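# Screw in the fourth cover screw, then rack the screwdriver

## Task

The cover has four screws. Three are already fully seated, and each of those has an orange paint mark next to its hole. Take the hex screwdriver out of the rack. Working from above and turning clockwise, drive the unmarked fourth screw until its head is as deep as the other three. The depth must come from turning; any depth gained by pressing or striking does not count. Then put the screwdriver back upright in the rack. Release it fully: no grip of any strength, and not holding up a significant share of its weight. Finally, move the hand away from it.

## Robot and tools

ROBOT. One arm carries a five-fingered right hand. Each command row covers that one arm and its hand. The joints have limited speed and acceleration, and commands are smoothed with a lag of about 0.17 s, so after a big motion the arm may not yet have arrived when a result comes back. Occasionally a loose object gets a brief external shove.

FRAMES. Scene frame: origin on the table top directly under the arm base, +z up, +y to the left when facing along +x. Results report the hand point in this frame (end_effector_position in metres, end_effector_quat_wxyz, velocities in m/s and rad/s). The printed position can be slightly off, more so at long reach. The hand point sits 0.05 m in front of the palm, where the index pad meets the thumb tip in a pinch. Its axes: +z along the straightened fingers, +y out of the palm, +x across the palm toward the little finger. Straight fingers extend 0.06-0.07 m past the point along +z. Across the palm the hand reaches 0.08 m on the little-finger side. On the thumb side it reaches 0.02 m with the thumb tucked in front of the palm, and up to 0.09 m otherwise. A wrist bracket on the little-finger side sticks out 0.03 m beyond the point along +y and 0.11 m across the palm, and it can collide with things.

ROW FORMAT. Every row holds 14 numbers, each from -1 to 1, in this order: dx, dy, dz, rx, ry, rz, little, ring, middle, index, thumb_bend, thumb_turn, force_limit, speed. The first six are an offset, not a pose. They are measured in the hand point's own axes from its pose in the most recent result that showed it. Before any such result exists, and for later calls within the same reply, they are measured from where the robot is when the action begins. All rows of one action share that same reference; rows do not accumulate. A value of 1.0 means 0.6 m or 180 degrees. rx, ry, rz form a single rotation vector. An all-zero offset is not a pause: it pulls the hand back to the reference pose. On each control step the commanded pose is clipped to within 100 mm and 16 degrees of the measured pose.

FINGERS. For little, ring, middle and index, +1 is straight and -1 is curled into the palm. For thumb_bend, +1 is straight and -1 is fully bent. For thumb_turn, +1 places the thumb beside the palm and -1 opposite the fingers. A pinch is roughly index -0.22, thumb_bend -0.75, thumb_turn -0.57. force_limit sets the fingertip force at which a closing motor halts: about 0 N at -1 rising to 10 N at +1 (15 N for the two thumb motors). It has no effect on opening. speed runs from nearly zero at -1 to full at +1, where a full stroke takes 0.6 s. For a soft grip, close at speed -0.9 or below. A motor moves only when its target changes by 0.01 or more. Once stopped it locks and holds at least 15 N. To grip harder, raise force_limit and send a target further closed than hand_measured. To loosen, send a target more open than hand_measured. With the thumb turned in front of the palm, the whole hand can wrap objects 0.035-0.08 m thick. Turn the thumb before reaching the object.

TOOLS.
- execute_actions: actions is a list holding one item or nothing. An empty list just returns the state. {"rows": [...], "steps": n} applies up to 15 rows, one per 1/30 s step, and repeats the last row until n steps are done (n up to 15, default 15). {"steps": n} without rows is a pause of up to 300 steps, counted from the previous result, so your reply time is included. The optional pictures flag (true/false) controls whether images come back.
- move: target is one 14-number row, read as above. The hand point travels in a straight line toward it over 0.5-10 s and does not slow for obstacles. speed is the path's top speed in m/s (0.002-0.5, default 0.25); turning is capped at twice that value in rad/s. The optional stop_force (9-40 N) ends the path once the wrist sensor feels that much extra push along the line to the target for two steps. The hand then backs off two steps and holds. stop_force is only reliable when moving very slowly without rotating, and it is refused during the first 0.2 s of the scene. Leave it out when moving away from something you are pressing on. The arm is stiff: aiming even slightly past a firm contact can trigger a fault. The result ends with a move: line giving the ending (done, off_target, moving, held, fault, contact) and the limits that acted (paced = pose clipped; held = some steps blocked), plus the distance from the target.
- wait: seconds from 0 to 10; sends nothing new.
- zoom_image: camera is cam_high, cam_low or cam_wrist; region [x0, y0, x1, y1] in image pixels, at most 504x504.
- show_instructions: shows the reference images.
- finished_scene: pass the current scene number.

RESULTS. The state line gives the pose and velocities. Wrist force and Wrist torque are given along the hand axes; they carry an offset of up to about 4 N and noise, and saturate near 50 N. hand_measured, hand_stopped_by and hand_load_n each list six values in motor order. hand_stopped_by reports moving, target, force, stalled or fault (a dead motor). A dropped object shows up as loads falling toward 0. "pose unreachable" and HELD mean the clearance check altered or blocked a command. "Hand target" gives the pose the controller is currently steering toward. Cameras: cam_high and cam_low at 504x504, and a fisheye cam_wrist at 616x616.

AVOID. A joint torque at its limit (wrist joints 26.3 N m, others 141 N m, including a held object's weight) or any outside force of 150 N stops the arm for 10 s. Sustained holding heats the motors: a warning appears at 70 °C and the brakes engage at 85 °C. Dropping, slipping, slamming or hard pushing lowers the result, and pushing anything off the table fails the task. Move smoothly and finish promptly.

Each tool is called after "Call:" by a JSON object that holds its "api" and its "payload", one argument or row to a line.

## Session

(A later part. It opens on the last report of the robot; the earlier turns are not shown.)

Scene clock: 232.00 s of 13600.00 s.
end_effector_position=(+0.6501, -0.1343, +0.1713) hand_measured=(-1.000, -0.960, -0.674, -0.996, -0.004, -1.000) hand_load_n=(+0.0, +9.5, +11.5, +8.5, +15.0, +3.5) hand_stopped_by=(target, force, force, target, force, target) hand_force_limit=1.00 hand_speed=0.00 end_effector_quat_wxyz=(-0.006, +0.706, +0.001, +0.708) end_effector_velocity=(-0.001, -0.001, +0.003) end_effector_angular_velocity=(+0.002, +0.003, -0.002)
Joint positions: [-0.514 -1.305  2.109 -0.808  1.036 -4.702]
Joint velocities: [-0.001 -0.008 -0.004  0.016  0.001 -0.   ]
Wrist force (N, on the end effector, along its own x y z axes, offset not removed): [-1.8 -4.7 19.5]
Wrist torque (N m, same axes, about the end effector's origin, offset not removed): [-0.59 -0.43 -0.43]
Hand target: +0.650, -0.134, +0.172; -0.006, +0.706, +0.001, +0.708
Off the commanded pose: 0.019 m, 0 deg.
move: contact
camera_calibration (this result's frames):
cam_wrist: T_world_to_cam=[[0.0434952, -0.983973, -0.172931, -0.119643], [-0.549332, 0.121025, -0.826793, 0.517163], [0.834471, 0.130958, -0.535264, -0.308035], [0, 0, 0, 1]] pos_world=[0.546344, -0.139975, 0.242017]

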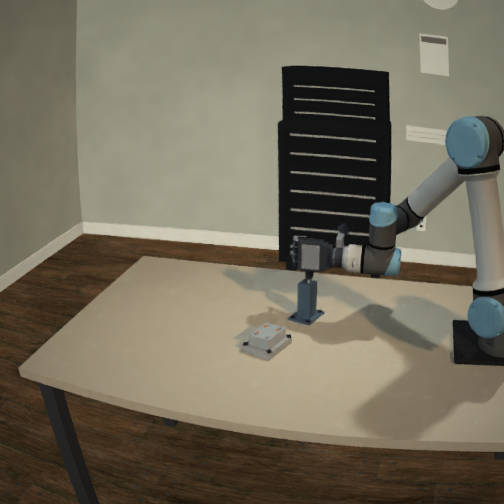

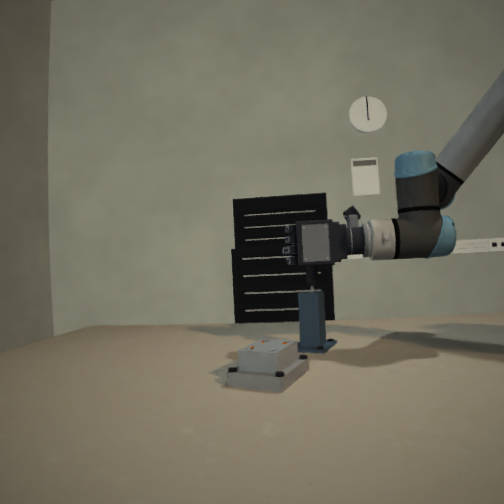

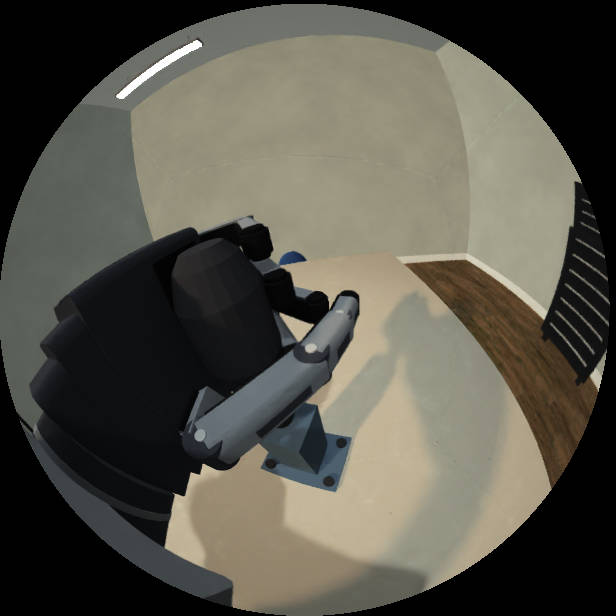

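Nearly seated (the handle is at the rack top); releasing and retreating.

Call:
{"api": "move", "payload": {
  "target": [0,-0.004,-0.002,0,0,0,1,1,1,1,1,-1,1,0.3],
  "speed": 0.02
}}

Call:
{"api": "move", "payload": {
  "target": [0,-0.03,0,0,0,0,1,1,1,1,1,-1,1,0.3],
  "speed": 0.05
}}

Call:
{"api": "move", "payload": {
  "target": [0,0,-0.22,0,0,0,1,1,1,1,1,-1,1,0.3],
  "speed": 0.15
}}

Call:
{"api": "zoom_image", "payload": {
  "camera": "cam_low",
  "region": [210,200,370,400]
}}

Call:
{"api": "zoom_image", "payload": {
  "camera": "cam_high",
  "region": [230,310,310,370]
}}

Scene clock: 234.13 s of 13600.00 s.
end_effector_position=(+0.6488, -0.1319, +0.1713) hand_measured=(+1.000, +1.000, +1.000, +1.000, +1.000, -1.000) hand_load_n=(+0.0, +0.0, +0.0, +0.0, +0.0, +0.0) hand_stopped_by=(target, target, target, target, target, target) hand_force_limit=1.00 hand_speed=0.30 end_effector_quat_wxyz=(-0.006, +0.706, +0.001, +0.708) end_effector_velocity=(+0.000, +0.001, -0.000) end_effector_angular_velocity=(+0.000, +0.000, +0.000)
Joint positions: [-0.511 -1.308  2.114 -0.809  1.04  -4.702]
Joint velocities: [ 0.001  0.     0.    -0.     0.001  0.   ]
Wrist force (N, on the end effector, along its own x y z axes, offset not removed): [-0.6 3.0 1.9]
Wrist torque (N m, same axes, about the end effector's origin, offset not removed): [0.46 0.08 0.11]
Hand target: +0.649, -0.132, +0.171; -0.006, +0.706, +0.001, +0.708
Off the commanded pose: 0.000 m, 0 deg.
move: done
camera_calibration (this result's frames):
cam_wrist: T_world_to_cam=[[0.0434955, -0.983971, -0.172944, -0.117236], [-0.54933, 0.121035, -0.826793, 0.516217], [0.834473, 0.130965, -0.53526, -0.307324], [0, 0, 0, 1]] pos_world=[0.545127, -0.137589, 0.242031]

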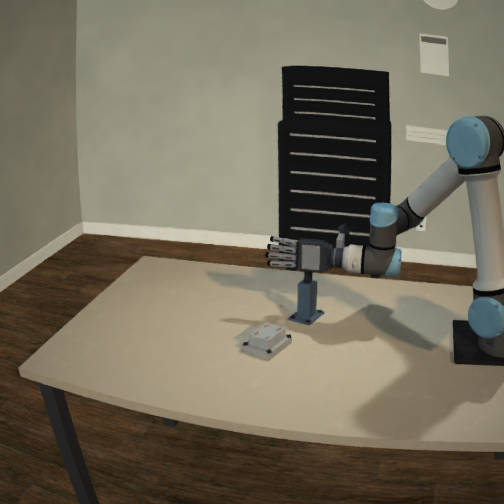

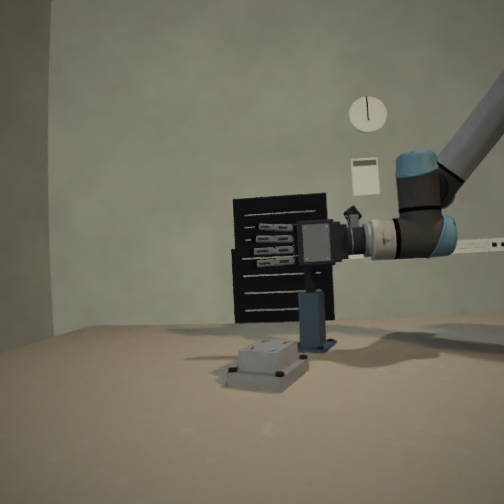

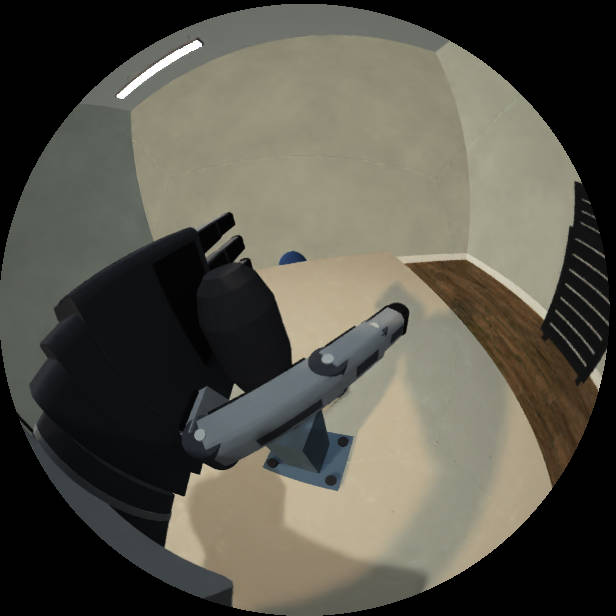

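Scene clock: 235.00 s of 13600.00 s.
end_effector_position=(+0.6487, -0.1143, +0.1714) hand_measured=(+1.000, +1.000, +1.000, +1.000, +1.000, -1.000) hand_load_n=(+0.0, +0.0, +0.0, +0.0, +0.0, +0.0) hand_stopped_by=(target, target, target, target, target, target) hand_force_limit=1.00 hand_speed=0.30 end_effector_quat_wxyz=(-0.006, +0.706, +0.001, +0.708) end_effector_velocity=(+0.000, +0.002, +0.000) end_effector_angular_velocity=(-0.000, -0.000, -0.001)
Joint positions: [-0.47  -1.315  2.123 -0.811  1.081 -4.703]
Joint velocities: [ 0.006 -0.001  0.     0.     0.007 -0.   ]
Wrist force (N, on the end effector, along its own x y z axes, offset not removed): [1.3 2.2 1.6]
Wrist torque (N m, same axes, about the end effector's origin, offset not removed): [0.26 -0.17 0.12]
Hand target: +0.649, -0.114, +0.171; -0.006, +0.706, +0.001, +0.708
Off the commanded pose: 0.000 m, 0 deg.
move: done
camera_calibration (this result's frames):
cam_wrist: T_world_to_cam=[[0.0435483, -0.983961, -0.172986, -0.0998388], [-0.549319, 0.121044, -0.826799, 0.514088], [0.834477, 0.13103, -0.535238, -0.309454], [0, 0, 0, 1]] pos_world=[0.544979, -0.119917, 0.242145]

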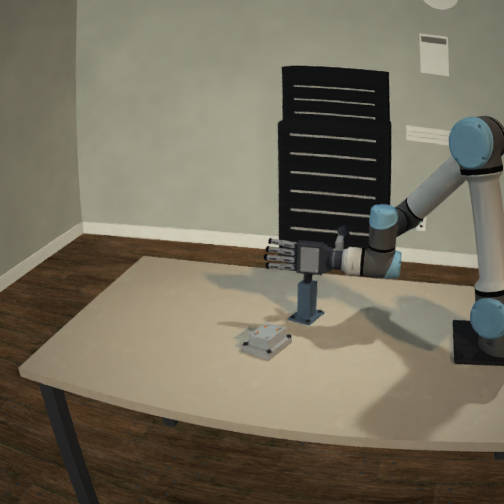

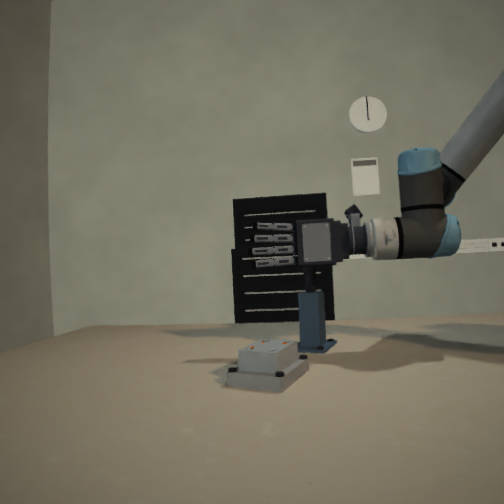

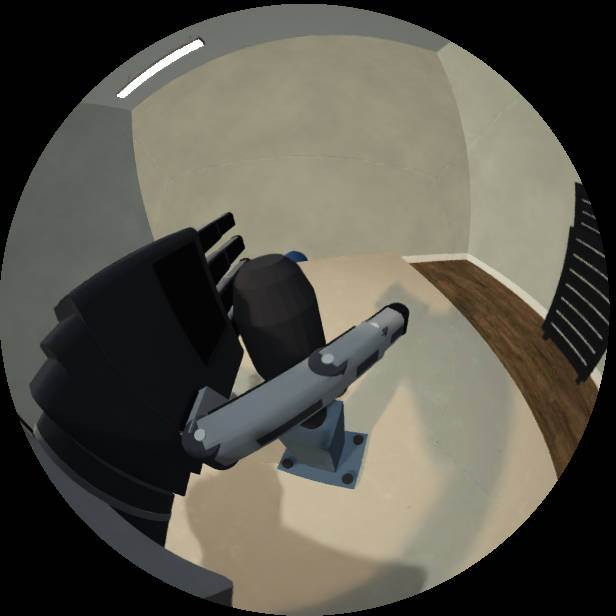

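Scene clock: 236.53 s of 13600.00 s.
end_effector_position=(+0.5171, -0.1154, +0.1711) hand_measured=(+1.000, +1.000, +1.000, +1.000, +1.000, -1.000) hand_load_n=(+0.0, +0.0, +0.0, +0.0, +0.0, +0.0) hand_stopped_by=(target, target, target, target, target, target) hand_force_limit=1.00 hand_speed=0.30 end_effector_quat_wxyz=(-0.006, +0.706, +0.001, +0.708) end_effector_velocity=(-0.003, +0.000, +0.000) end_effector_angular_velocity=(+0.001, +0.000, +0.002)
Joint positions: [-0.716 -1.615  2.475 -0.864  0.835 -4.702]
Joint velocities: [-0.01  -0.009  0.007  0.003 -0.012  0.   ]
Wrist force (N, on the end effector, along its own x y z axes, offset not removed): [0.0 2.2 0.9]
Wrist torque (N m, same axes, about the end effector's origin, offset not removed): [0.40 0.04 0.09]
Hand target: +0.517, -0.115, +0.171; -0.006, +0.706, +0.001, +0.708
Off the commanded pose: 0.000 m, 0 deg.
move: done
camera_calibration (this result's frames):
cam_wrist: T_world_to_cam=[[0.0432808, -0.984008, -0.172789, -0.0951735], [-0.549417, 0.121007, -0.826739, 0.441708], [0.834426, 0.130715, -0.535394, -0.199599], [0, 0, 0, 1]] pos_world=[0.413352, -0.121011, 0.241869]

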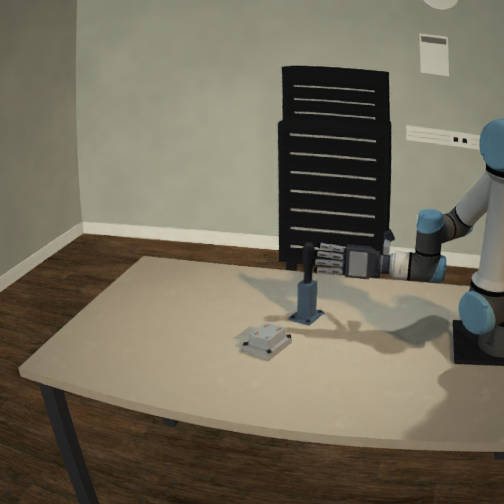

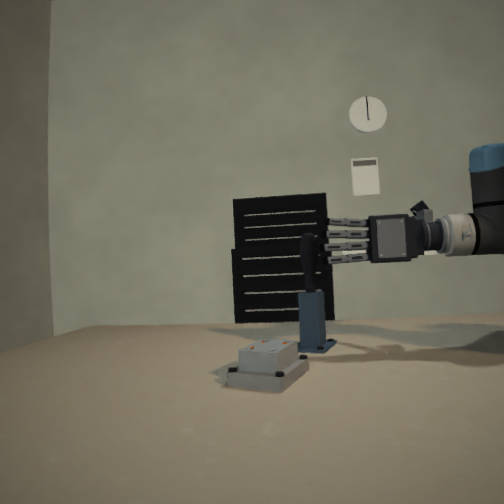

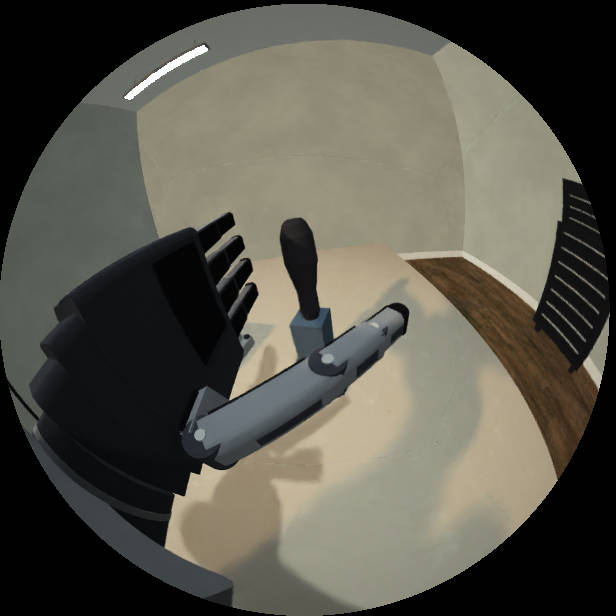

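Region (210, 200, 370, 400) of cam_low's 504x504 image, scaled by 2.520, with more detail than that image has; it fills the left 403 columns of this view, and the rest is white.

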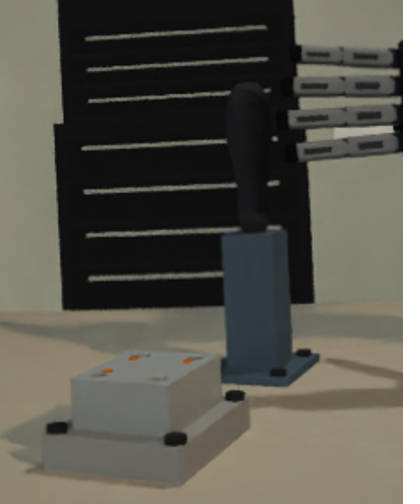

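Region (230, 310, 310, 370) of cam_high's 504x504 image, scaled by 6.300, with more detail than that image has; it fills the top 378 rows of this view, and the rest is white.

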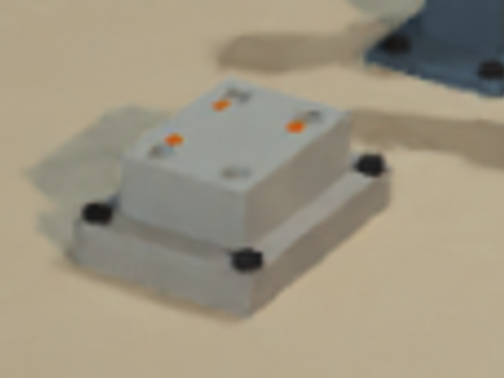

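Call:
{"api": "finished_scene", "payload": {
  "scene": 2
}}

The scene is finished: the task was done.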